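# Four arms remove an elastic band from tea caddies

## Task

Using the arm mounts as reference (arm1 at x=+0.32 y=+0.46 z=+0.72 facing -125 deg; arm2 at x=-0.32 y=+0.46 z=+0.72 facing -55 deg; arm3 at x=-0.32 y=-0.46 z=+0.72 facing +55 deg; arm4 at x=+0.32 y=-0.46 z=+0.72 facing +125 deg; angles counter-clockwise from +x), get the elastic band off the tea caddies and leave it lying flat on the table, far enough from the caddies and with no part of it crossing another part. Every caddy must still be upright and near its starting spot. Finish with all grippers open and the arms moved away, so that the result holds without any robot supporting it.

## Robot and tools

Robots: four identical i2rt Big YAM arms named arm1, arm2, arm3 and arm4, bolted to the tabletop at the positions in the task. Each has six revolute joints, a two-finger gripper and a wrist camera (arm1_cam_wrist and so on). Two room cameras, cam_high (overhead) and cam_low (side view), also watch. With joints 1 and 6 at 0 and the hand level and forward, the wrist camera rides on top of the hand looking toward the fingertips. Reach is about 1.0 m from the joint1 axis.

Frame: one shared scene frame, origin on the floor, +z up, metres. The hand point is midway between the fingertips; its z axis runs along the fingers and the fingers open along its y axis. Heading angles are in degrees, counter-clockwise from +x.

execute_actions(actions, cameras): actions is a list holding one action or nothing. An action is an object keyed by arm name; each arm gets {"joints": {...}} with absolute joint targets (not offsets), each arm having its own set. Keys and units: joint1_rad (-2.879 to 2.879, base yaw, positive counter-clockwise seen from above, 0 unfolds the arm along the direction its foot faces), joint2_rad (0 to 3.141, shoulder; 0 is upper arm back and roughly level, increasing lifts it up then forward), joint3_rad (0 to 3.019, elbow; 0 is folded, increasing opens), joint4_rad (-1.692 to 1.57, hand pitch, positive tips fingers up), joint5_rad (-1.57 to 1.57, hand sideways swing, positive to the arm's right), joint6_rad (-2.094 to 2.094, hand roll, positive clockwise viewed from behind the hand), gripper_m (0 to 0.093 metres of fingertip separation). Done tolerances: ±0.045, ±0.14, ±0.09, ±0.055, ±0.03, ±0.035 rad and ±0.003 m. All named motions start together and may finish at different times; no action exceeds 15 s. Joints run at different speeds, so the hand can sweep wide between postures. An omitted joint or arm may keep pushing toward its previous target. Unknown keys or out-of-range numbers reject the whole call and nothing moves. cameras lists which images to return (null, omitted or ["all"] gives all, [] gives none); the pictures line gives the image order. An empty actions list just reports state and images.

wait(seconds 0 to 10): commands nothing, lets the scene run, and returns state and images. zoom_image(camera, region [x0,y0,x1,y1] pixels, origin top-left, at most 504x504) enlarges part of a camera's latest full image. read_manual(section "licences") only returns licence text. finished_scene(scene 1 or 2) ends that scene irreversibly and reports success; the goal must still hold after the robots keep the last command.

Result lines: joint_positions gives current joints. joint_status tells how each commanded motion ended: reached, off_target (rested short, may still push), contact_stop or time_out (target dropped, holds in place, though a timed-out joint may keep a nearby target within 0.375, 0.375, 0.113, 0.225, 0.075, 0.3 rad for joints 1 to 6 and keep pushing), not_followed (a self/inter-arm collision check withheld targets; the arm may retry them with later actions; the gripper target still runs), limit_stop_at_motor_heat. "joint command not followed" with a cause line marks a withheld arm. on_its_own lists what the call did not command; "held at" is a held target, not a position. Joint torques are raw drive outputs with per-unit offsets and noise, never zero in free air. MOTOR HOT warns from 85 °C; at 100 °C an OVER-TEMPERATURE FAULT drops that arm until cool. If any result reports a stop, later motion calls in that reply are skipped.

Cautions: the arms never halt on contact and can press hard; to relieve a stuck push, command the joint its reported position. A tiny change from the current position may not move a joint. A hard press between two arms fails the run; the anti-collision check can be late and ignores fingers, gripper housings and wrist cameras. Knocking anything off the work area fails. Avoid drops, slips, slams and hard pushes, avoid tipping caddies, and avoid long loaded holds that heat motors. Loaded joints sag when holding. Calibrations for the cameras are given per scene and can be slightly off; wrist camera poses derive from joint readings. A second scene follows with its task given in finished_scene's result.

Each tool is called after "Request:" by a JSON object that holds its "op" and its "data", one argument or row to a line.

## Session

I'll start by looking at the current state of the scene.

Request:
{"op": "execute_actions", "data": {
  "actions": []
}}

Scene clock: 0.00 s.
Joint torques (N m, as the arm reports them, + toward a larger angle): no reading
Motor temperatures (°C, as the motors report them): arm1=[22 22 24 25 23 21] | arm2=[21 22 24 22 21 23] | arm3=[24 22 24 20 22 25] | arm4=[23 25 22 25 24 22]
arm1.joint_positions: joint1_rad=+0.008 joint2_rad=+0.436 joint3_rad=+1.462 joint4_rad=-1.535 joint5_rad=-0.004 joint6_rad=-0.014 gripper_m=+0.095
arm1.joint_status: not commanded
arm1.hand: x=+0.2546 y=+0.3594 z=+1.3375 quat_wxyz=(-0.248, -0.750, -0.426, +0.441) (m; scene frame)
arm2.joint_positions: joint1_rad=-0.016 joint2_rad=+0.449 joint3_rad=+1.480 joint4_rad=-1.528 joint5_rad=+0.013 joint6_rad=-0.003 gripper_m=+0.095
arm2.joint_status: not commanded
arm2.hand: x=-0.2566 y=+0.3594 z=+1.3356 quat_wxyz=(-0.443, -0.422, -0.747, +0.262) (m; scene frame)
arm3.joint_positions: joint1_rad=+0.016 joint2_rad=+0.427 joint3_rad=+1.477 joint4_rad=-1.534 joint5_rad=+0.000 joint6_rad=+0.006 gripper_m=+0.094
arm3.joint_status: not commanded
arm3.hand: x=-0.2600 y=-0.3704 z=+1.3029 quat_wxyz=(-0.460, +0.399, -0.754, -0.246) (m; scene frame)
arm4.joint_positions: joint1_rad=+0.008 joint2_rad=+0.446 joint3_rad=+1.463 joint4_rad=-1.528 joint5_rad=-0.012 joint6_rad=-0.003 gripper_m=+0.094
arm4.joint_status: not commanded
arm4.hand: x=+0.2445 y=-0.3602 z=+1.3620 quat_wxyz=(-0.226, +0.771, -0.387, -0.452) (m; scene frame)
pictures: arm1_cam_wrist, arm2_cam_wrist, arm3_cam_wrist, arm4_cam_wrist, cam_high, cam_low
Images, in order (width x height): arm1_cam_wrist 504x504, arm2_cam_wrist 504x504, arm3_cam_wrist 504x504, arm4_cam_wrist 504x504, cam_high 504x504, cam_low 504x504.

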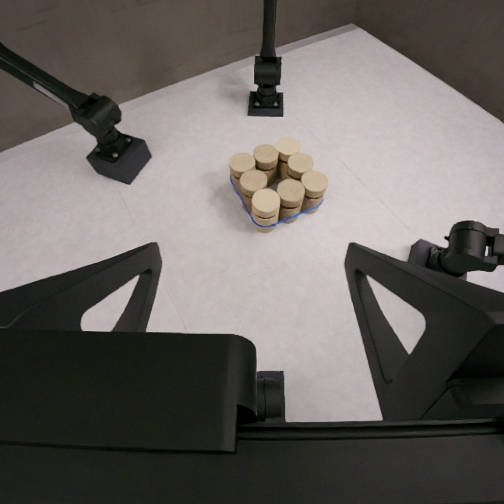

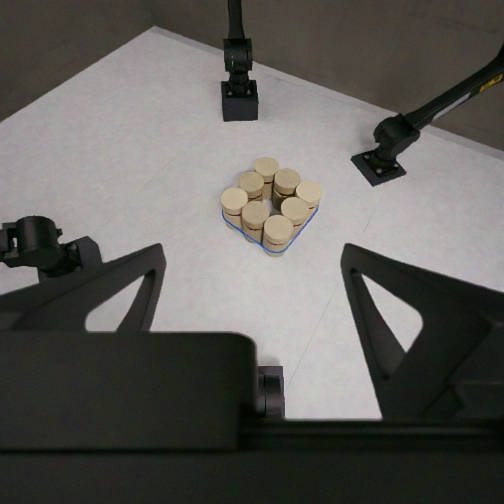

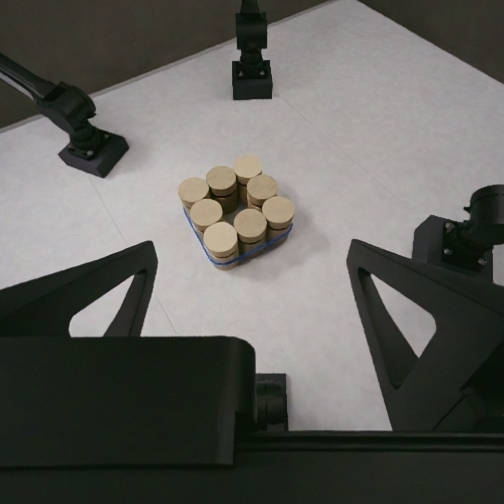

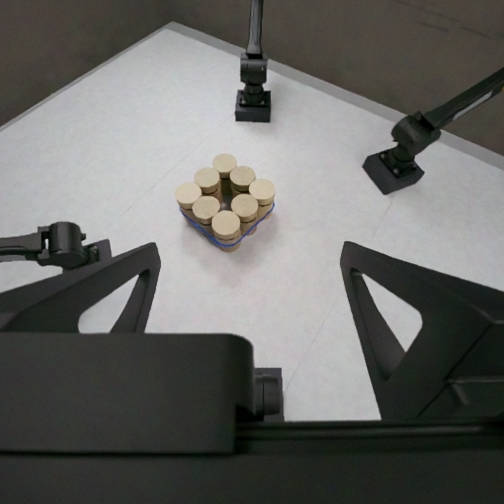

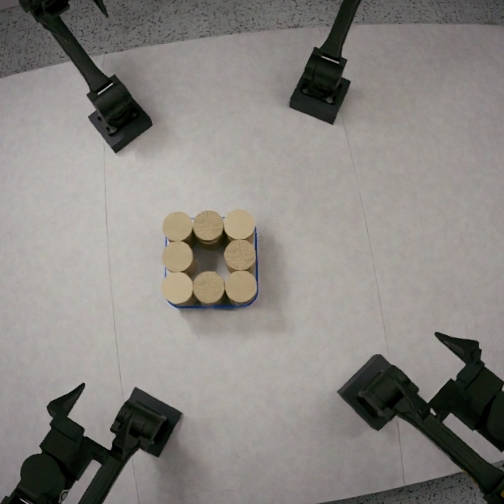

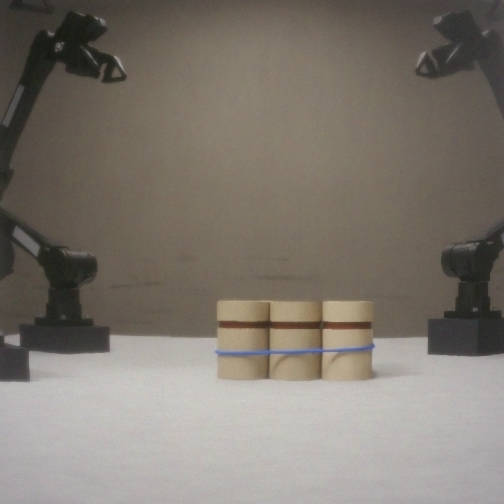

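Request:
{"op": "zoom_image", "data": {
  "camera": "cam_high",
  "region": [140, 190, 280, 330]
}}

Request:
{"op": "zoom_image", "data": {
  "camera": "cam_low",
  "region": [200, 270, 400, 400]
}}

Region (140, 190, 280, 330) of cam_high's 504x504 image, scaled by 3.600, with more detail than that image has.

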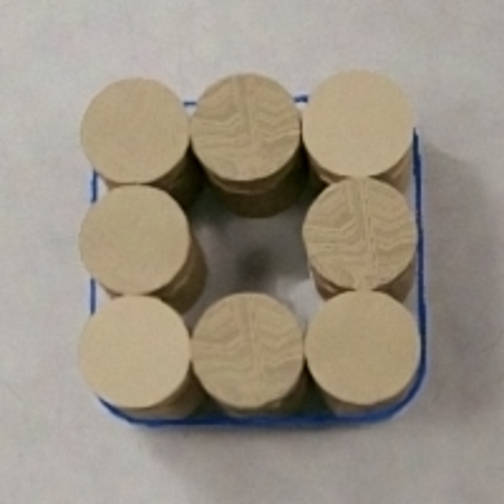

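Region (200, 270, 400, 400) of cam_low's 504x504 image, scaled by 2.520, with more detail than that image has; it fills the top 328 rows of this view, and the rest is white.

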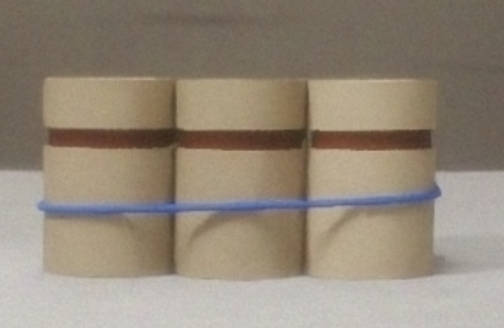

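Request:
{"op": "zoom_image", "data": {
  "camera": "arm1_cam_wrist",
  "region": [210, 120, 350, 260]
}}

Request:
{"op": "zoom_image", "data": {
  "camera": "arm2_cam_wrist",
  "region": [200, 140, 340, 280]
}}

Request:
{"op": "zoom_image", "data": {
  "camera": "arm3_cam_wrist",
  "region": [165, 145, 305, 285]
}}

Request:
{"op": "zoom_image", "data": {
  "camera": "arm4_cam_wrist",
  "region": [160, 135, 300, 275]
}}

Region (210, 120, 350, 260) of arm1_cam_wrist's 504x504 image, scaled by 3.600, with more detail than that image has.

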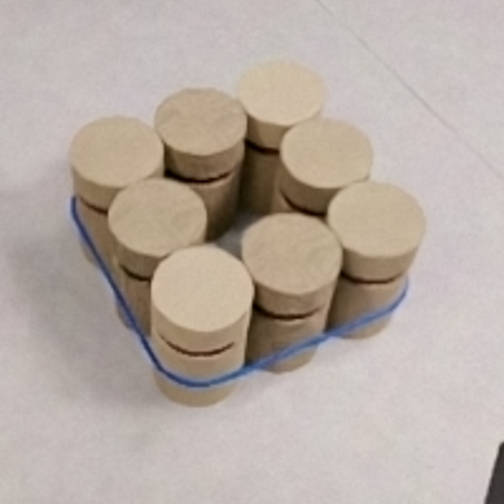

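Region (200, 140, 340, 280) of arm2_cam_wrist's 504x504 image, scaled by 3.600, with more detail than that image has.

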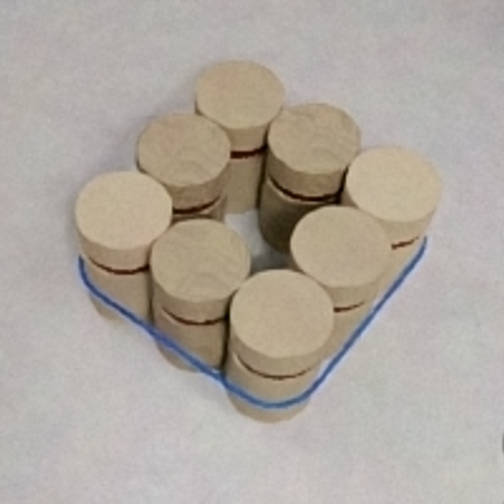

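Region (165, 145, 305, 285) of arm3_cam_wrist's 504x504 image, scaled by 3.600, with more detail than that image has.

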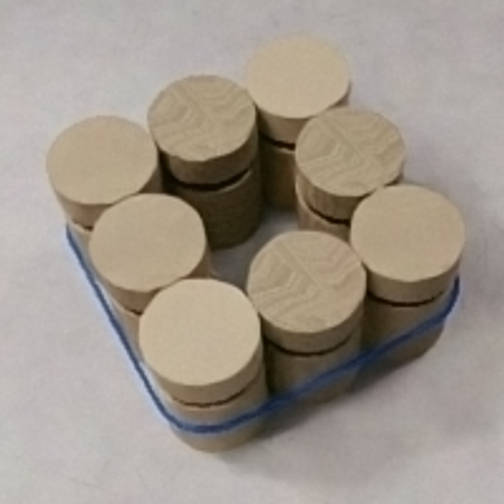

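Region (160, 135, 300, 275) of arm4_cam_wrist's 504x504 image, scaled by 3.600, with more detail than that image has.

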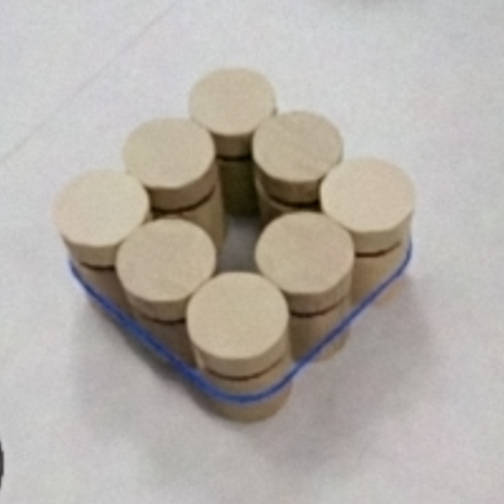

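Request:
{"op": "execute_actions", "data": {
  "actions": [
    {"arm1":{"joints":{"joint1_rad":-0.425,"joint2_rad":0.9,"joint3_rad":0.834,"joint4_rad":-0.278,"joint5_rad":-0.527,"joint6_rad":0.805,"gripper_m":0.034}},"arm2":{"joints":{"joint1_rad":-0.675,"joint2_rad":0.9,"joint3_rad":1.081,"joint4_rad":-0.918,"joint5_rad":-0.697,"joint6_rad":-0.052,"gripper_m":0.034}},"arm3":{"joints":{"joint1_rad":-0.287,"joint2_rad":0.6,"joint3_rad":0.389,"joint4_rad":-0.511,"joint5_rad":-0.487,"joint6_rad":0.889,"gripper_m":0.034}},"arm4":{"joints":{"joint1_rad":-0.26,"joint2_rad":0.9,"joint3_rad":0.725,"joint4_rad":-0.36,"joint5_rad":-0.62,"joint6_rad":0.554,"gripper_m":0.034}}}
  ],
  "cameras": ["cam_high","cam_low"]
}}

Scene clock: 121.80 s.
Joint torques (N m, as the arm reports them, + toward a larger angle): arm1=[-0.83 -4.69  9.34  2.69 -0.18  0.07] | arm2=[-0.1  -3.07 11.17  1.99 -0.34 -0.24] | arm3=[-0.13 -0.92 10.02  2.73 -0.33  0.08] | arm4=[-1.13 -5.31 10.79  2.84 -0.28 -0.1 ]
Motor temperatures (°C, as the motors report them): arm1=[22 22 28 26 23 21] | arm2=[21 23 27 23 21 23] | arm3=[24 23 28 21 22 25] | arm4=[23 25 26 25 24 22]
arm1.joint_positions: joint1_rad=-0.421 joint2_rad=+0.899 joint3_rad=+0.830 joint4_rad=-0.301 joint5_rad=-0.525 joint6_rad=+0.790 gripper_m=+0.034
arm1.joint_status: all done
arm1.hand: x=+0.0103 y=+0.1518 z=+1.1407 quat_wxyz=(-0.514, -0.807, -0.065, +0.283) (m; scene frame)
arm2.joint_positions: joint1_rad=-0.672 joint2_rad=+0.897 joint3_rad=+1.049 joint4_rad=-0.944 joint5_rad=-0.695 joint6_rad=-0.036 gripper_m=+0.034
arm2.joint_status: all done
arm2.hand: x=-0.2503 y=+0.0929 z=+1.1519 quat_wxyz=(-0.473, -0.548, -0.686, +0.070) (m; scene frame)
arm3.joint_positions: joint1_rad=-0.275 joint2_rad=+0.614 joint3_rad=+0.385 joint4_rad=-0.535 joint5_rad=-0.482 joint6_rad=+0.879 gripper_m=+0.034
arm3.joint_status: all done
arm3.hand: x=-0.1495 y=-0.2179 z=+0.8994 quat_wxyz=(-0.118, +0.009, -0.896, -0.428) (m; scene frame)
arm4.joint_positions: joint1_rad=-0.258 joint2_rad=+0.903 joint3_rad=+0.729 joint4_rad=-0.380 joint5_rad=-0.618 joint6_rad=+0.543 gripper_m=+0.034
arm4.joint_status: all done
arm4.hand: x=+0.0851 y=-0.1223 z=+1.0930 quat_wxyz=(+0.099, +0.647, -0.544, -0.525) (m; scene frame)
pictures: cam_high, cam_low
Images, in order (width x height): cam_high 504x504, cam_low 504x504.

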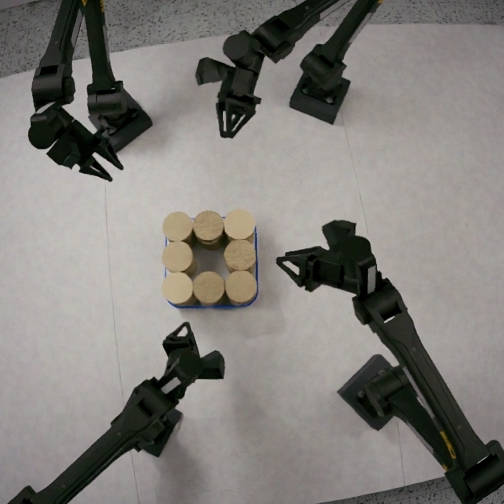

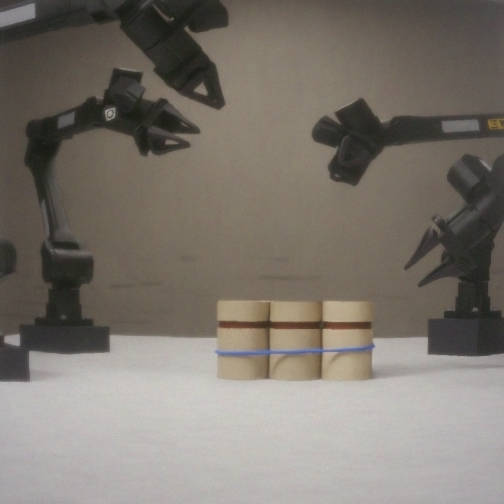

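Request:
{"op": "execute_actions", "data": {
  "actions": [
    {"arm1":{"joints":{"joint2_rad":1.645,"joint3_rad":0.838,"joint4_rad":-0.258,"joint6_rad":0.817}},"arm2":{"joints":{"joint2_rad":1.767,"joint3_rad":1.105,"joint4_rad":-0.9,"joint6_rad":-0.064}},"arm3":{"joints":{"joint1_rad":-0.295,"joint2_rad":0.92,"joint3_rad":0.393,"joint4_rad":-0.49,"joint6_rad":0.897}},"arm4":{"joints":{"joint2_rad":1.591,"joint3_rad":0.725,"joint4_rad":-0.342,"joint6_rad":0.563}}}
  ]
}}

Scene clock: 137.47 s.
Joint torques (N m, as the arm reports them, + toward a larger angle): arm1=[ -0.81 -11.73   6.55   1.75  -0.29   0.07] | arm2=[ -0.49 -12.56   8.21   0.7   -0.43  -0.26] | arm3=[-0.77 -1.72  9.03  2.26 -0.35  0.1 ] | arm4=[ -1.08 -11.08   7.32   1.69  -0.39  -0.1 ]
Motor temperatures (°C, as the motors report them): arm1=[22 22 29 26 23 21] | arm2=[21 23 29 23 22 23] | arm3=[24 23 29 21 22 25] | arm4=[23 25 28 25 24 22]
arm1.joint_positions: joint1_rad=-0.421 joint2_rad=+1.654 joint3_rad=+0.830 joint4_rad=-0.273 joint5_rad=-0.526 joint6_rad=+0.803 gripper_m=+0.034
arm1.joint_status: all done
arm1.hand: x=-0.0329 y=+0.1205 z=+0.8019 quat_wxyz=(-0.341, -0.939, +0.040, +0.009) (m; scene frame)
arm2.joint_positions: joint1_rad=-0.672 joint2_rad=+1.757 joint3_rad=+1.076 joint4_rad=-0.917 joint5_rad=-0.697 joint6_rad=-0.048 gripper_m=+0.034
arm2.joint_status: all done
arm2.hand: x=-0.2615 y=+0.0010 z=+0.8167 quat_wxyz=(-0.254, -0.688, -0.641, -0.226) (m; scene frame)
arm3.joint_positions: joint1_rad=-0.279 joint2_rad=+0.916 joint3_rad=+0.385 joint4_rad=-0.510 joint5_rad=-0.483 joint6_rad=+0.888 gripper_m=+0.034
arm3.joint_status: all done
arm3.hand: x=-0.1467 y=-0.2167 z=+0.8220 quat_wxyz=(-0.019, -0.032, -0.937, -0.346) (m; scene frame)
arm4.joint_positions: joint1_rad=-0.258 joint2_rad=+1.600 joint3_rad=+0.722 joint4_rad=-0.355 joint5_rad=-0.619 joint6_rad=+0.553 gripper_m=+0.034
arm4.joint_status: all done
arm4.hand: x=+0.0794 y=-0.1066 z=+0.8132 quat_wxyz=(+0.232, +0.638, -0.691, -0.248) (m; scene frame)
pictures: arm1_cam_wrist, arm2_cam_wrist, arm3_cam_wrist, arm4_cam_wrist, cam_high, cam_low
camera_calibration (this result's frames):
arm1_cam_wrist: T_world_to_cam=[[0.0689021, 0.758965, -0.647475, 0.429695], [0.84268, 0.303115, 0.444984, -0.361087], [0.533987, -0.576275, -0.61868, 0.707709], [0, 0, 0, 1]] pos_world=[-0.103234, 0.191162, 0.876741]
arm2_cam_wrist: T_world_to_cam=[[-0.777114, 0.0537062, -0.627065, 0.306546], [-0.295372, 0.848684, 0.438738, -0.427125], [0.555743, 0.526167, -0.643661, 0.790531], [0, 0, 0, 1]] pos_world=[-0.327271, -0.0699203, 0.888453]
arm3_cam_wrist: T_world_to_cam=[[-0.0550181, -0.763904, -0.642981, 0.353207], [-0.845825, -0.306555, 0.436582, -0.53866], [-0.530615, 0.567869, -0.629263, 0.688952], [0, 0, 0, 1]] pos_world=[-0.0706115, -0.286547, 0.895806]
arm4_cam_wrist: T_world_to_cam=[[0.767446, -0.057644, -0.638517, 0.454911], [0.307486, -0.840832, 0.445482, -0.472091], [-0.562565, -0.538218, -0.627568, 0.624439], [0, 0, 0, 1]] pos_world=[0.147329, -0.0346419, 0.892655]
Images, in order (width x height): arm1_cam_wrist 504x504, arm2_cam_wrist 504x504, arm3_cam_wrist 504x504, arm4_cam_wrist 504x504, cam_high 504x504, cam_low 504x504.

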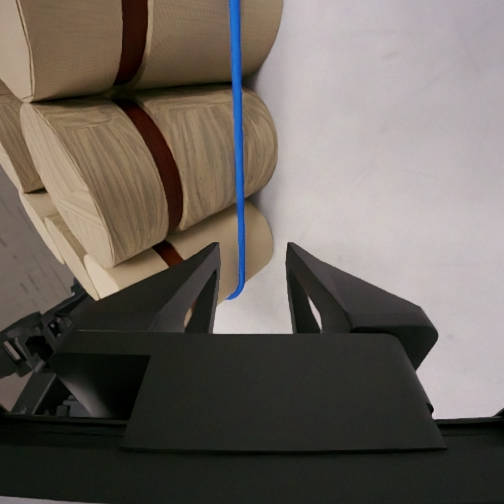

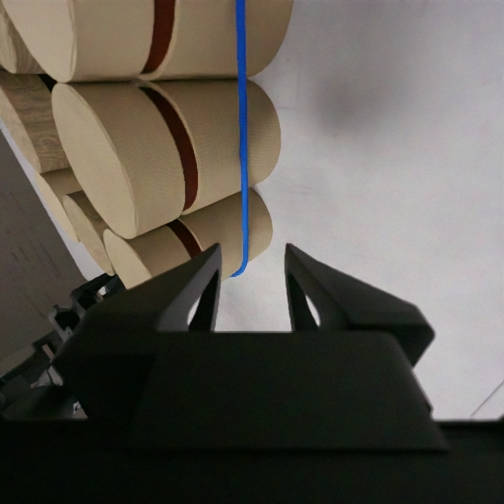

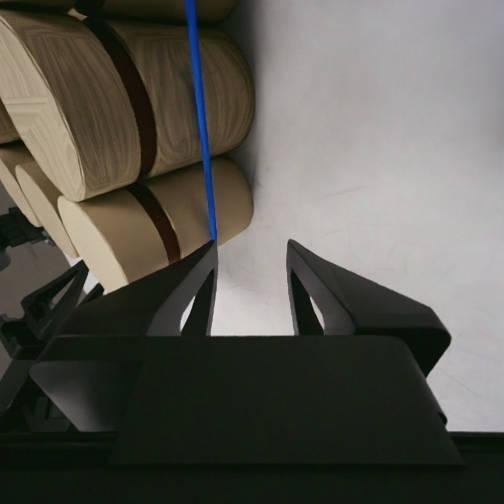

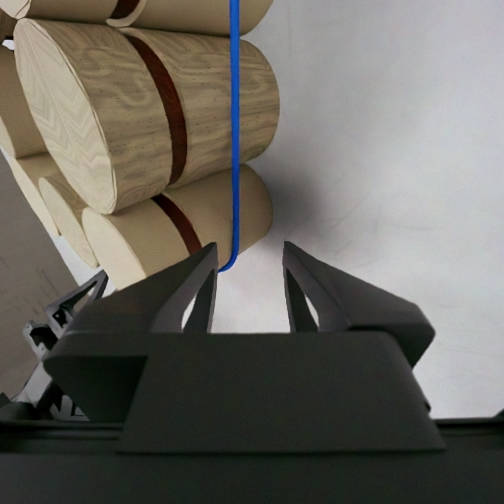

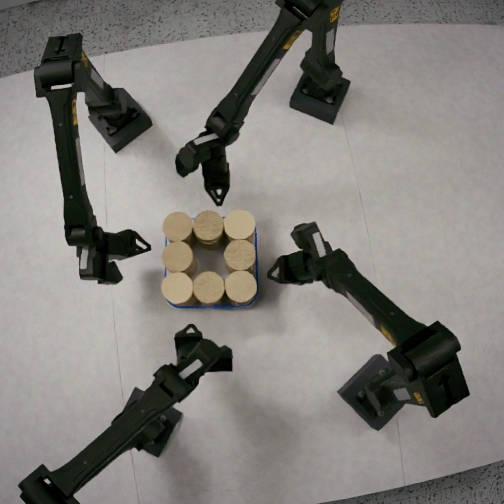

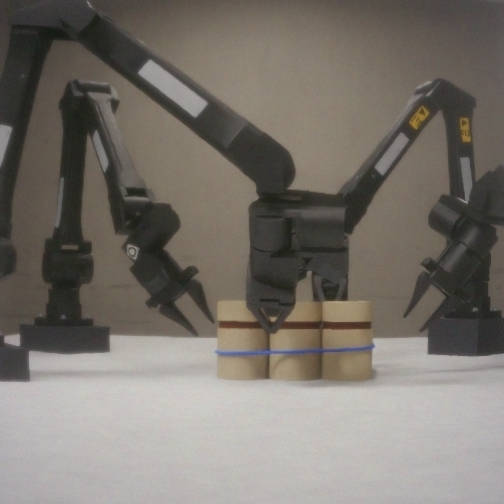

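Request:
{"op": "zoom_image", "data": {
  "camera": "arm1_cam_wrist",
  "region": [0, 40, 300, 340]
}}

Request:
{"op": "zoom_image", "data": {
  "camera": "arm2_cam_wrist",
  "region": [0, 40, 300, 340]
}}

Request:
{"op": "zoom_image", "data": {
  "camera": "arm3_cam_wrist",
  "region": [0, 0, 300, 300]
}}

Request:
{"op": "zoom_image", "data": {
  "camera": "arm4_cam_wrist",
  "region": [0, 0, 300, 300]
}}

Request:
{"op": "zoom_image", "data": {
  "camera": "cam_high",
  "region": [110, 160, 310, 360]
}}

Request:
{"op": "zoom_image", "data": {
  "camera": "cam_low",
  "region": [140, 230, 460, 400]
}}

Region (0, 40, 300, 340) of arm1_cam_wrist's 504x504 image, scaled by 1.680, with more detail than that image has.

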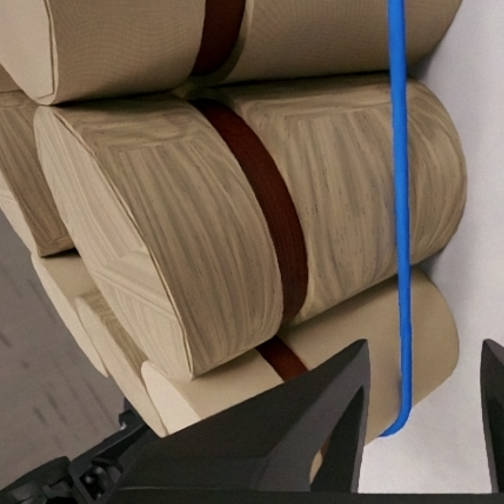

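Region (0, 40, 300, 340) of arm2_cam_wrist's 504x504 image, scaled by 1.680, with more detail than that image has.

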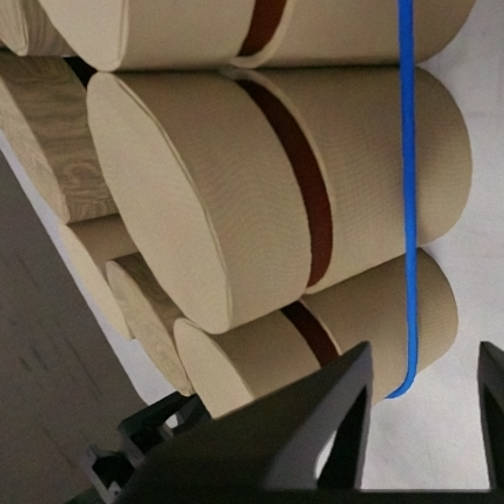

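Region (0, 0, 300, 300) of arm3_cam_wrist's 504x504 image, scaled by 1.680, with more detail than that image has.

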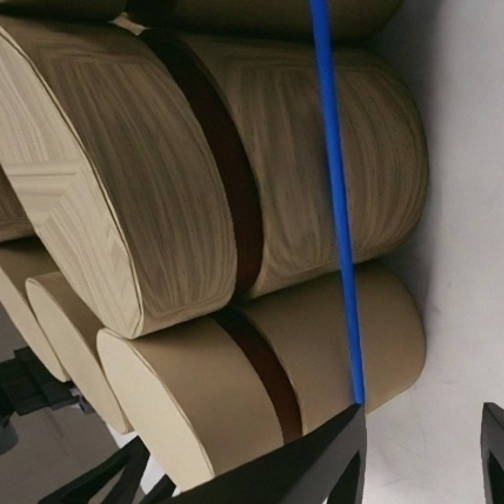

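Region (0, 0, 300, 300) of arm4_cam_wrist's 504x504 image, scaled by 1.680, with more detail than that image has.

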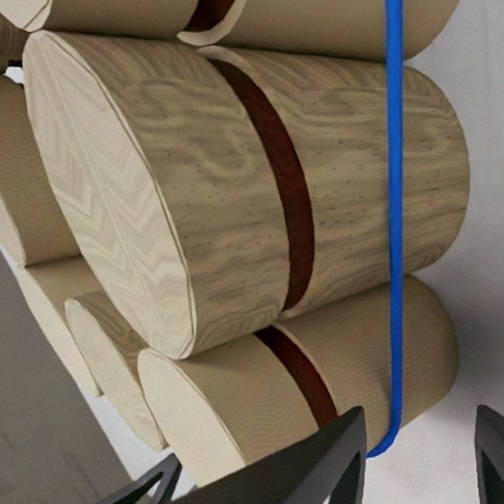

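Region (110, 160, 310, 360) of cam_high's 504x504 image, scaled by 2.520, with more detail than that image has.

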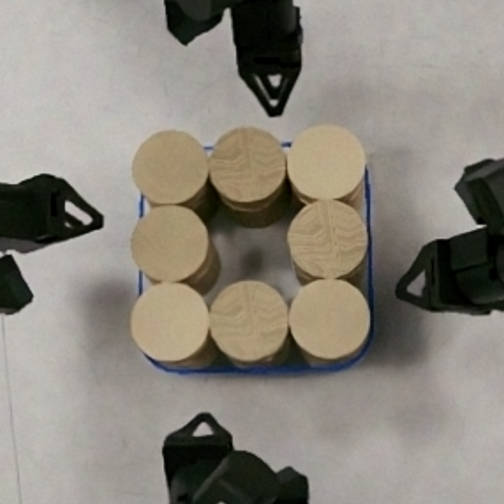

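Region (140, 230, 460, 400) of cam_low's 504x504 image, scaled by 1.575, with more detail than that image has; it fills the top 268 rows of this view, and the rest is white.

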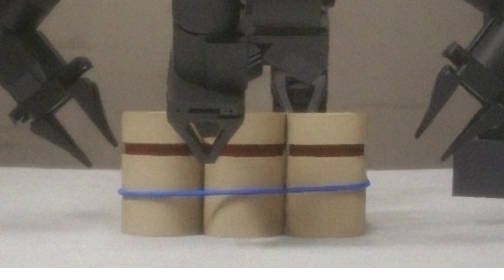

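Request:
{"op": "execute_actions", "data": {
  "actions": [
    {"arm1":{"joints":{"joint1_rad":-0.367,"joint2_rad":1.696,"joint3_rad":0.813,"joint4_rad":-0.152,"joint5_rad":-0.499,"joint6_rad":0.874}},"arm2":{"joints":{"joint1_rad":-0.606,"joint2_rad":1.807,"joint3_rad":1.031,"joint4_rad":-0.737,"joint5_rad":-0.698,"joint6_rad":0.049}},"arm3":{"joints":{"joint1_rad":-0.154,"joint2_rad":1.133,"joint3_rad":0.435,"joint4_rad":-0.271,"joint5_rad":-0.42,"joint6_rad":1.013}},"arm4":{"joints":{"joint1_rad":-0.216,"joint2_rad":1.706,"joint3_rad":0.764,"joint4_rad":-0.229,"joint5_rad":-0.603,"joint6_rad":0.611}}}
  ]
}}

Scene clock: 258.50 s.
Joint torques (N m, as the arm reports them, + toward a larger angle): arm1=[ -0.35 -11.32   5.37   1.95  -0.17   0.08] | arm2=[ -1.06 -12.34   6.45   0.95  -0.44  -0.04] | arm3=[ 1.48 -3.82 10.95  2.22  0.02  0.11] | arm4=[ -0.94 -11.61   9.62   1.69  -0.29  -0.1 ]
Motor temperatures (°C, as the motors report them): arm1=[22 24 29 26 23 21] | arm2=[21 25 30 22 22 23] | arm3=[24 22 31 21 22 25] | arm4=[23 27 27 25 24 22]
arm1.joint_positions: joint1_rad=-0.368 joint2_rad=+1.695 joint3_rad=+0.817 joint4_rad=-0.171 joint5_rad=-0.500 joint6_rad=+0.859 gripper_m=+0.034
arm1.joint_status: all done
arm1.hand: x=-0.0245 y=+0.0994 z=+0.7872 quat_wxyz=(-0.347, -0.937, +0.038, +0.017) (m; scene frame)
arm2.joint_positions: joint1_rad=-0.604 joint2_rad=+1.786 joint3_rad=+1.029 joint4_rad=-0.757 joint5_rad=-0.697 joint6_rad=+0.032 gripper_m=+0.034
arm2.joint_status: all done
arm2.hand: x=-0.2310 y=-0.0027 z=+0.7908 quat_wxyz=(-0.264, -0.682, -0.647, -0.216) (m; scene frame)
arm3.joint_positions: joint1_rad=-0.163 joint2_rad=+1.129 joint3_rad=+0.387 joint4_rad=-0.293 joint5_rad=-0.424 joint6_rad=+1.003 gripper_m=+0.034
arm3.joint_status: all done
arm3.hand: x=-0.1470 y=-0.1814 z=+0.7842 quat_wxyz=(-0.004, -0.039, -0.942, -0.332) (m; scene frame)
arm4.joint_positions: joint1_rad=-0.217 joint2_rad=+1.717 joint3_rad=+0.727 joint4_rad=-0.244 joint5_rad=-0.604 joint6_rad=+0.600 gripper_m=+0.034
arm4.joint_status: all done
arm4.hand: x=+0.0633 y=-0.1074 z=+0.7744 quat_wxyz=(+0.236, +0.636, -0.696, -0.235) (m; scene frame)
pictures: arm1_cam_wrist, arm2_cam_wrist, arm3_cam_wrist, arm4_cam_wrist, cam_high, cam_low
camera_calibration (this result's frames):
arm1_cam_wrist: T_world_to_cam=[[0.0598018, 0.750799, -0.657818, 0.444395], [0.850324, 0.30686, 0.427536, -0.341596], [0.522851, -0.584926, -0.620071, 0.683659], [0, 0, 0, 1]] pos_world=[-0.09356, 0.171061, 0.862293]
arm2_cam_wrist: T_world_to_cam=[[-0.778413, 0.028867, -0.627088, 0.31387], [-0.300033, 0.860351, 0.41204, -0.383472], [0.55141, 0.508885, -0.661047, 0.771524], [0, 0, 0, 1]] pos_world=[-0.29616, -0.0717569, 0.864844]
arm3_cam_wrist: T_world_to_cam=[[-0.0781672, -0.781338, -0.619193, 0.330621], [-0.831469, -0.291584, 0.472904, -0.535238], [-0.550045, 0.551806, -0.626866, 0.637234], [0, 0, 0, 1]] pos_world=[-0.068683, -0.249369, 0.857296]
arm4_cam_wrist: T_world_to_cam=[[0.774952, -0.0740596, -0.627666, 0.431752], [0.302034, -0.828974, 0.47072, -0.468431], [-0.555181, -0.554362, -0.620047, 0.582591], [0, 0, 0, 1]] pos_world=[0.130338, -0.0333756, 0.852729]
Images, in order (width x height): arm1_cam_wrist 504x504, arm2_cam_wrist 504x504, arm3_cam_wrist 504x504, arm4_cam_wrist 504x504, cam_high 504x504, cam_low 504x504.

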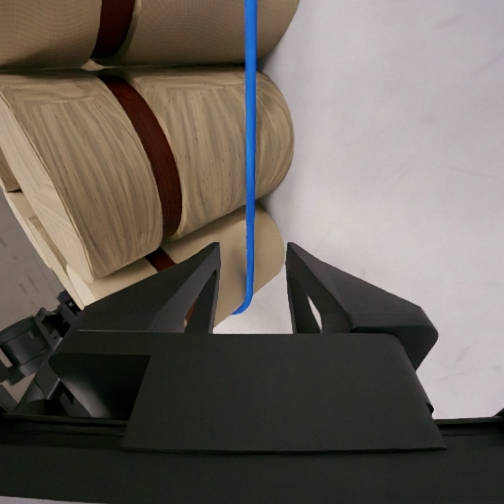

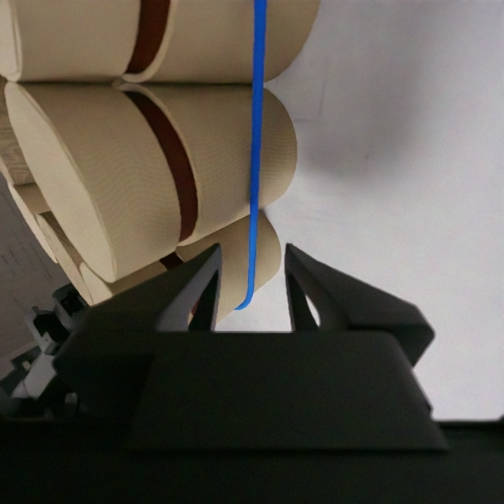

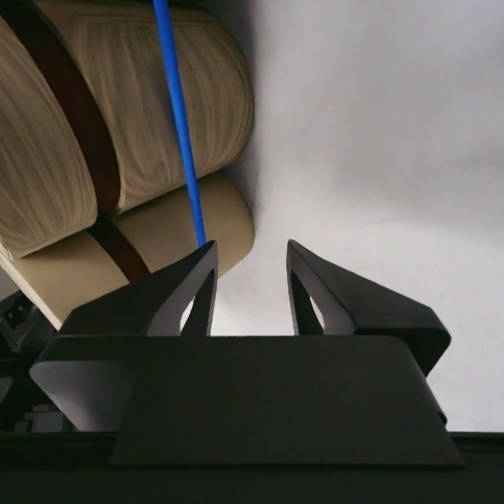

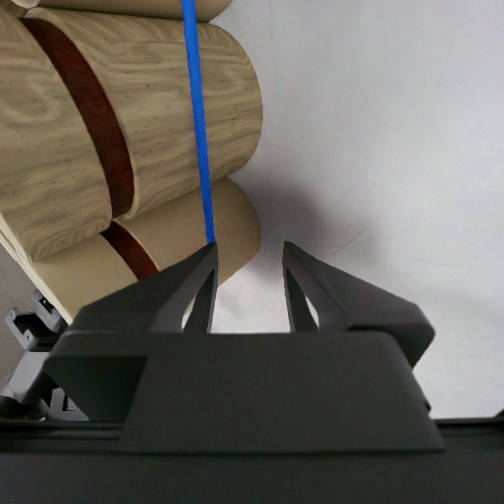

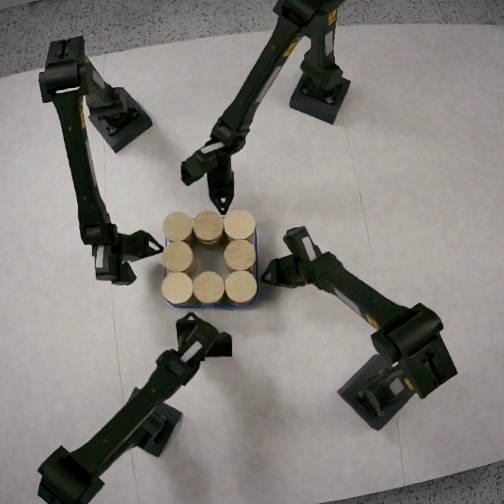

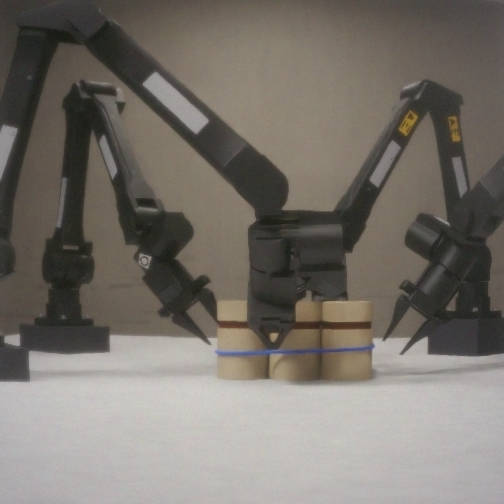

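Request:
{"op": "execute_actions", "data": {
  "actions": [
    {"arm1":{"joints":{"joint1_rad":-0.373,"joint2_rad":1.707,"joint3_rad":0.805,"joint4_rad":-0.148}},"arm2":{"joints":{"joint1_rad":-0.612,"joint2_rad":1.819,"joint3_rad":1.003,"joint4_rad":-0.734}},"arm3":{"joints":{"joint3_rad":0.471}},"arm4":{"joints":{"joint3_rad":0.795}}}
  ]
}}

Scene clock: 276.60 s.
Joint torques (N m, as the arm reports them, + toward a larger angle): arm1=[ -0.94 -10.72   5.16   1.92  -0.17   0.08] | arm2=[ -1.31 -11.47   5.98   0.78  -0.47   0.03] | arm3=[ 1.56 -4.96 10.88  2.34  0.03  0.1 ] | arm4=[ -0.72 -12.12   9.92   1.68  -0.27  -0.1 ]
Motor temperatures (°C, as the motors report them): arm1=[22 24 28 26 23 21] | arm2=[21 25 29 22 22 23] | arm3=[24 23 32 21 22 25] | arm4=[23 27 28 25 24 22]
arm1.joint_positions: joint1_rad=-0.368 joint2_rad=+1.699 joint3_rad=+0.810 joint4_rad=-0.166 joint5_rad=-0.500 joint6_rad=+0.859 gripper_m=+0.034
arm1.joint_status: all done
arm1.hand: x=-0.0224 y=+0.1010 z=+0.7838 quat_wxyz=(-0.345, -0.938, +0.039, +0.015) (m; scene frame)
arm2.joint_positions: joint1_rad=-0.604 joint2_rad=+1.792 joint3_rad=+1.003 joint4_rad=-0.751 joint5_rad=-0.697 joint6_rad=+0.033 gripper_m=+0.034
arm2.joint_status: all done
arm2.hand: x=-0.2305 y=+0.0090 z=+0.7810 quat_wxyz=(-0.255, -0.685, -0.644, -0.225) (m; scene frame)
arm3.joint_positions: joint1_rad=-0.163 joint2_rad=+1.129 joint3_rad=+0.430 joint4_rad=-0.290 joint5_rad=-0.424 joint6_rad=+1.003 gripper_m=+0.034
arm3.joint_status: all done
arm3.hand: x=-0.1333 y=-0.1673 z=+0.8023 quat_wxyz=(-0.019, -0.034, -0.937, -0.348) (m; scene frame)
arm4.joint_positions: joint1_rad=-0.217 joint2_rad=+1.717 joint3_rad=+0.759 joint4_rad=-0.242 joint5_rad=-0.604 joint6_rad=+0.600 gripper_m=+0.034
arm4.joint_status: all done
arm4.hand: x=+0.0568 y=-0.0920 z=+0.7836 quat_wxyz=(+0.231, +0.638, -0.691, -0.250) (m; scene frame)
pictures: arm1_cam_wrist, arm2_cam_wrist, arm3_cam_wrist, arm4_cam_wrist, cam_high, cam_low
camera_calibration (this result's frames):
arm1_cam_wrist: T_world_to_cam=[[0.0629649, 0.752871, -0.655149, 0.438593], [0.84846, 0.305271, 0.432349, -0.346156], [0.525501, -0.583091, -0.61956, 0.680833], [0, 0, 0, 1]] pos_world=[-0.0916946, 0.172455, 0.858821]
arm2_cam_wrist: T_world_to_cam=[[-0.777645, 0.0455709, -0.62705, 0.307766], [-0.30021, 0.849401, 0.434041, -0.406536], [0.552396, 0.525777, -0.646852, 0.747768], [0, 0, 0, 1]] pos_world=[-0.295777, -0.0618721, 0.853133]
arm3_cam_wrist: T_world_to_cam=[[-0.0587328, -0.760504, -0.646672, 0.382054], [-0.845949, -0.306019, 0.436719, -0.503631], [-0.53002, 0.572701, -0.625374, 0.653349], [0, 0, 0, 1]] pos_world=[-0.057318, -0.237741, 0.875596]
arm4_cam_wrist: T_world_to_cam=[[0.76655, -0.0548464, -0.639838, 0.455545], [0.307857, -0.84301, 0.441087, -0.436478], [-0.563582, -0.535094, -0.629325, 0.602664], [0, 0, 0, 1]] pos_world=[0.124826, -0.0204887, 0.863271]
Images, in order (width x height): arm1_cam_wrist 504x504, arm2_cam_wrist 504x504, arm3_cam_wrist 504x504, arm4_cam_wrist 504x504, cam_high 504x504, cam_low 504x504.

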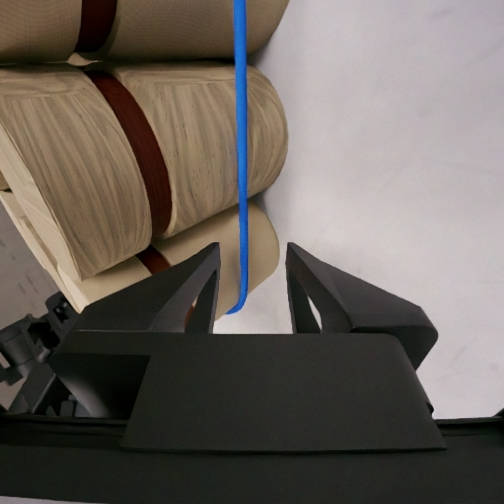

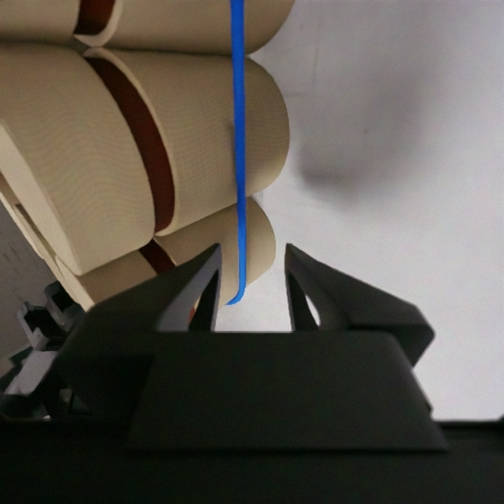

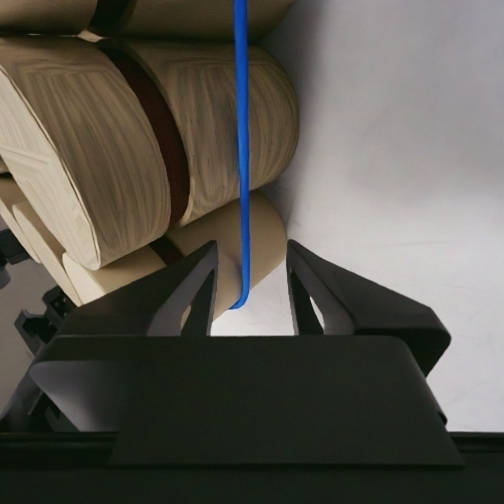

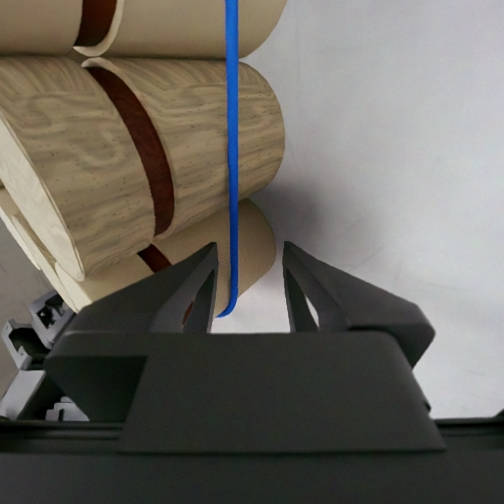

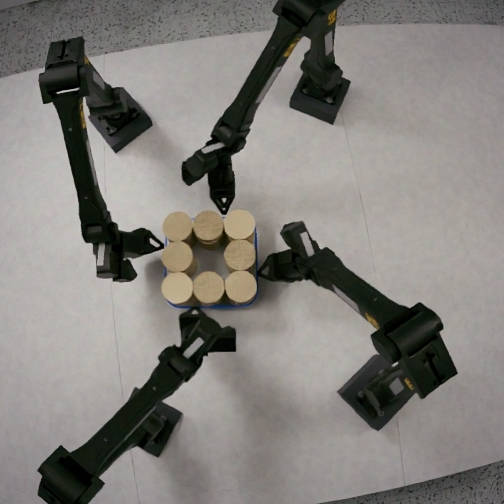

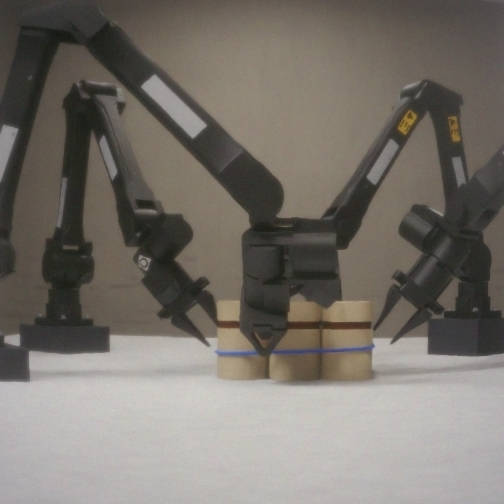

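Request:
{"op": "zoom_image", "data": {
  "camera": "cam_high",
  "region": [140, 190, 290, 340]
}}

Request:
{"op": "zoom_image", "data": {
  "camera": "cam_low",
  "region": [170, 270, 430, 400]
}}

Region (140, 190, 290, 340) of cam_high's 504x504 image, scaled by 3.360, with more detail than that image has.

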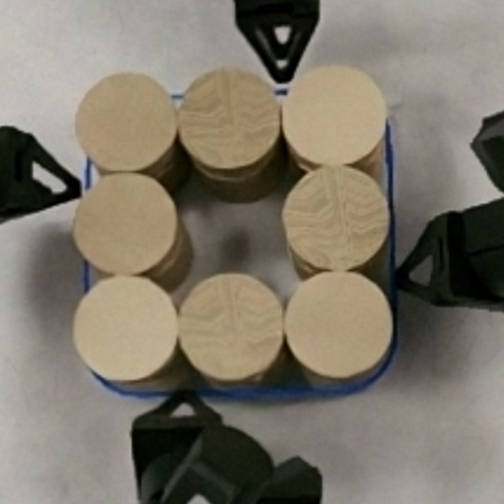

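Region (170, 270, 430, 400) of cam_low's 504x504 image, scaled by 1.938, with more detail than that image has.

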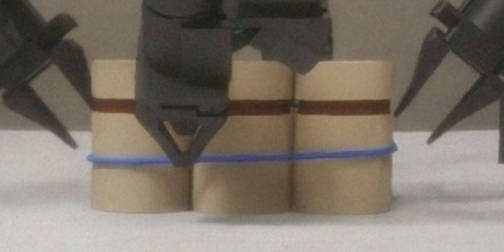

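Request:
{"op": "execute_actions", "data": {
  "actions": [
    {"arm1":{"joints":{"joint1_rad":-0.334,"joint2_rad":1.783,"joint3_rad":0.818,"joint4_rad":-0.024,"joint5_rad":-0.482,"joint6_rad":0.91}},"arm2":{"joints":{"joint1_rad":-0.563,"joint2_rad":1.868,"joint3_rad":0.99,"joint4_rad":-0.635,"joint6_rad":0.11}},"arm3":{"joints":{"joint1_rad":-0.116,"joint2_rad":1.269,"joint3_rad":0.452,"joint4_rad":-0.13,"joint5_rad":-0.397,"joint6_rad":1.052}},"arm4":{"joints":{"joint1_rad":-0.171,"joint2_rad":1.78,"joint3_rad":0.778,"joint4_rad":-0.111,"joint5_rad":-0.587,"joint6_rad":0.662}}}
  ]
}}

Scene clock: 391.90 s.
Joint torques (N m, as the arm reports them, + toward a larger angle): arm1=[ -0.02 -12.29   5.66   1.97  -0.15   0.07] | arm2=[  0.22 -12.82   5.78   1.07  -0.43   0.08] | arm3=[ 1.52 -4.98  8.47  2.3   0.06  0.07] | arm4=[ -0.72 -12.31   7.91   1.9   -0.34  -0.11]
Motor temperatures (°C, as the motors report them): arm1=[22 24 28 26 23 21] | arm2=[21 25 29 22 22 23] | arm3=[24 23 35 21 22 25] | arm4=[23 28 30 25 24 22]
arm1.joint_positions: joint1_rad=-0.340 joint2_rad=+1.790 joint3_rad=+0.810 joint4_rad=-0.043 joint5_rad=-0.484 joint6_rad=+0.894 gripper_m=+0.034
arm1.joint_status: all done
arm1.hand: x=-0.0226 y=+0.0859 z=+0.7534 quat_wxyz=(-0.350, -0.936, +0.040, +0.021) (m; scene frame)
arm2.joint_positions: joint1_rad=-0.567 joint2_rad=+1.850 joint3_rad=+0.990 joint4_rad=-0.654 joint5_rad=-0.697 joint6_rad=+0.093 gripper_m=+0.034
arm2.joint_status: all done
arm2.hand: x=-0.2143 y=+0.0067 z=+0.7534 quat_wxyz=(-0.253, -0.690, -0.638, -0.229) (m; scene frame)
arm3.joint_positions: joint1_rad=-0.129 joint2_rad=+1.264 joint3_rad=+0.430 joint4_rad=-0.152 joint5_rad=-0.401 joint6_rad=+1.042 gripper_m=+0.034
arm3.joint_status: all done
arm3.hand: x=-0.1296 y=-0.1510 z=+0.7745 quat_wxyz=(-0.016, -0.039, -0.938, -0.344) (m; scene frame)
arm4.joint_positions: joint1_rad=-0.171 joint2_rad=+1.784 joint3_rad=+0.759 joint4_rad=-0.126 joint5_rad=-0.586 joint6_rad=+0.651 gripper_m=+0.034
arm4.joint_status: all done
arm4.hand: x=+0.0368 y=-0.0916 z=+0.7631 quat_wxyz=(+0.228, +0.639, -0.687, -0.259) (m; scene frame)
pictures: arm1_cam_wrist, arm2_cam_wrist, arm3_cam_wrist, arm4_cam_wrist, cam_high, cam_low
camera_calibration (this result's frames):
arm1_cam_wrist: T_world_to_cam=[[0.0609642, 0.745732, -0.663451, 0.436877], [0.855227, 0.303697, 0.419947, -0.318551], [0.514656, -0.593003, -0.619255, 0.6537], [0, 0, 0, 1]] pos_world=[-0.0906313, 0.158596, 0.828429]
arm2_cam_wrist: T_world_to_cam=[[-0.775522, 0.0621072, -0.628258, 0.304337], [-0.292601, 0.846452, 0.444864, -0.394208], [0.559419, 0.528831, -0.638269, 0.717243], [0, 0, 0, 1]] pos_world=[-0.280565, -0.064524, 0.824366]
arm3_cam_wrist: T_world_to_cam=[[-0.07054, -0.765807, -0.63919, 0.368574], [-0.844131, -0.295585, 0.447294, -0.489736], [-0.531476, 0.571113, -0.625591, 0.628269], [0, 0, 0, 1]] pos_world=[-0.0534929, -0.221315, 0.847685]
arm4_cam_wrist: T_world_to_cam=[[0.761242, -0.0429247, -0.647045, 0.46454], [0.311662, -0.850792, 0.423108, -0.408086], [-0.568662, -0.523747, -0.634281, 0.583734], [0, 0, 0, 1]] pos_world=[0.105505, -0.021527, 0.843494]
Images, in order (width x height): arm1_cam_wrist 504x504, arm2_cam_wrist 504x504, arm3_cam_wrist 504x504, arm4_cam_wrist 504x504, cam_high 504x504, cam_low 504x504.

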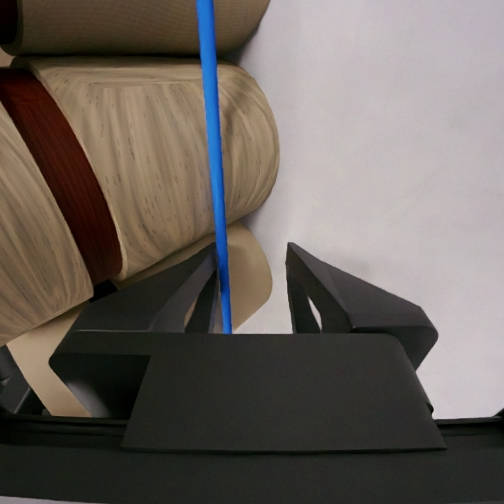

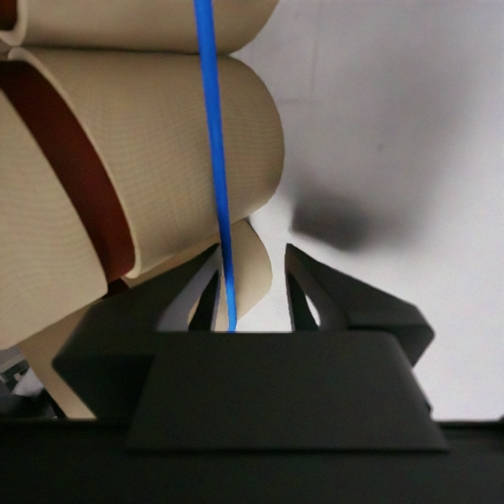

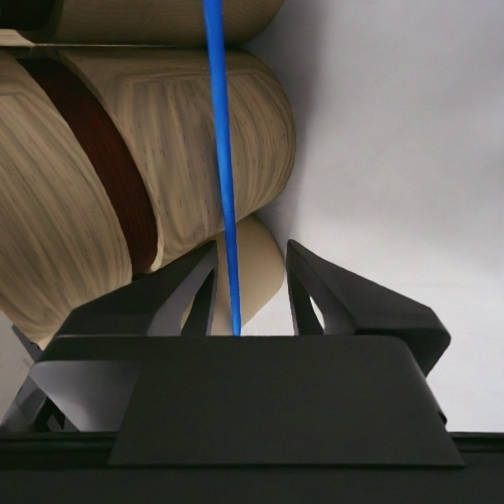

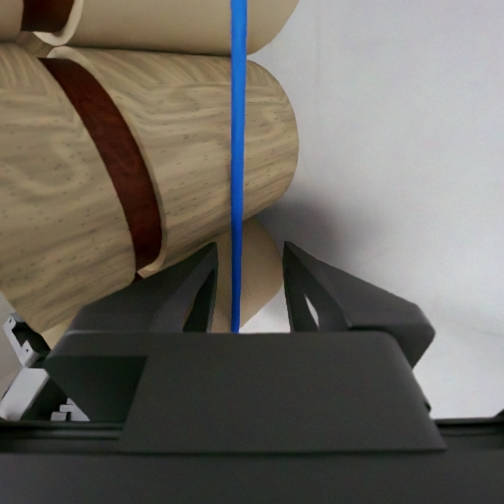

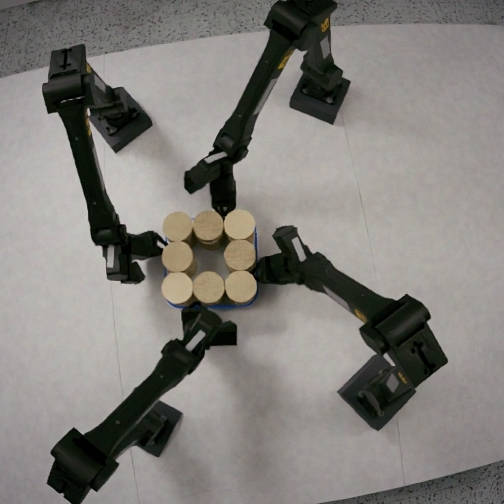

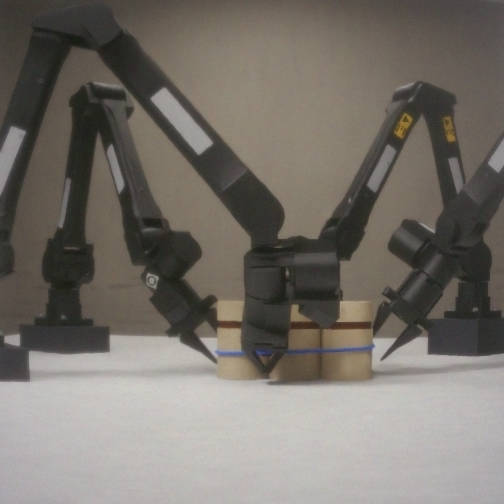

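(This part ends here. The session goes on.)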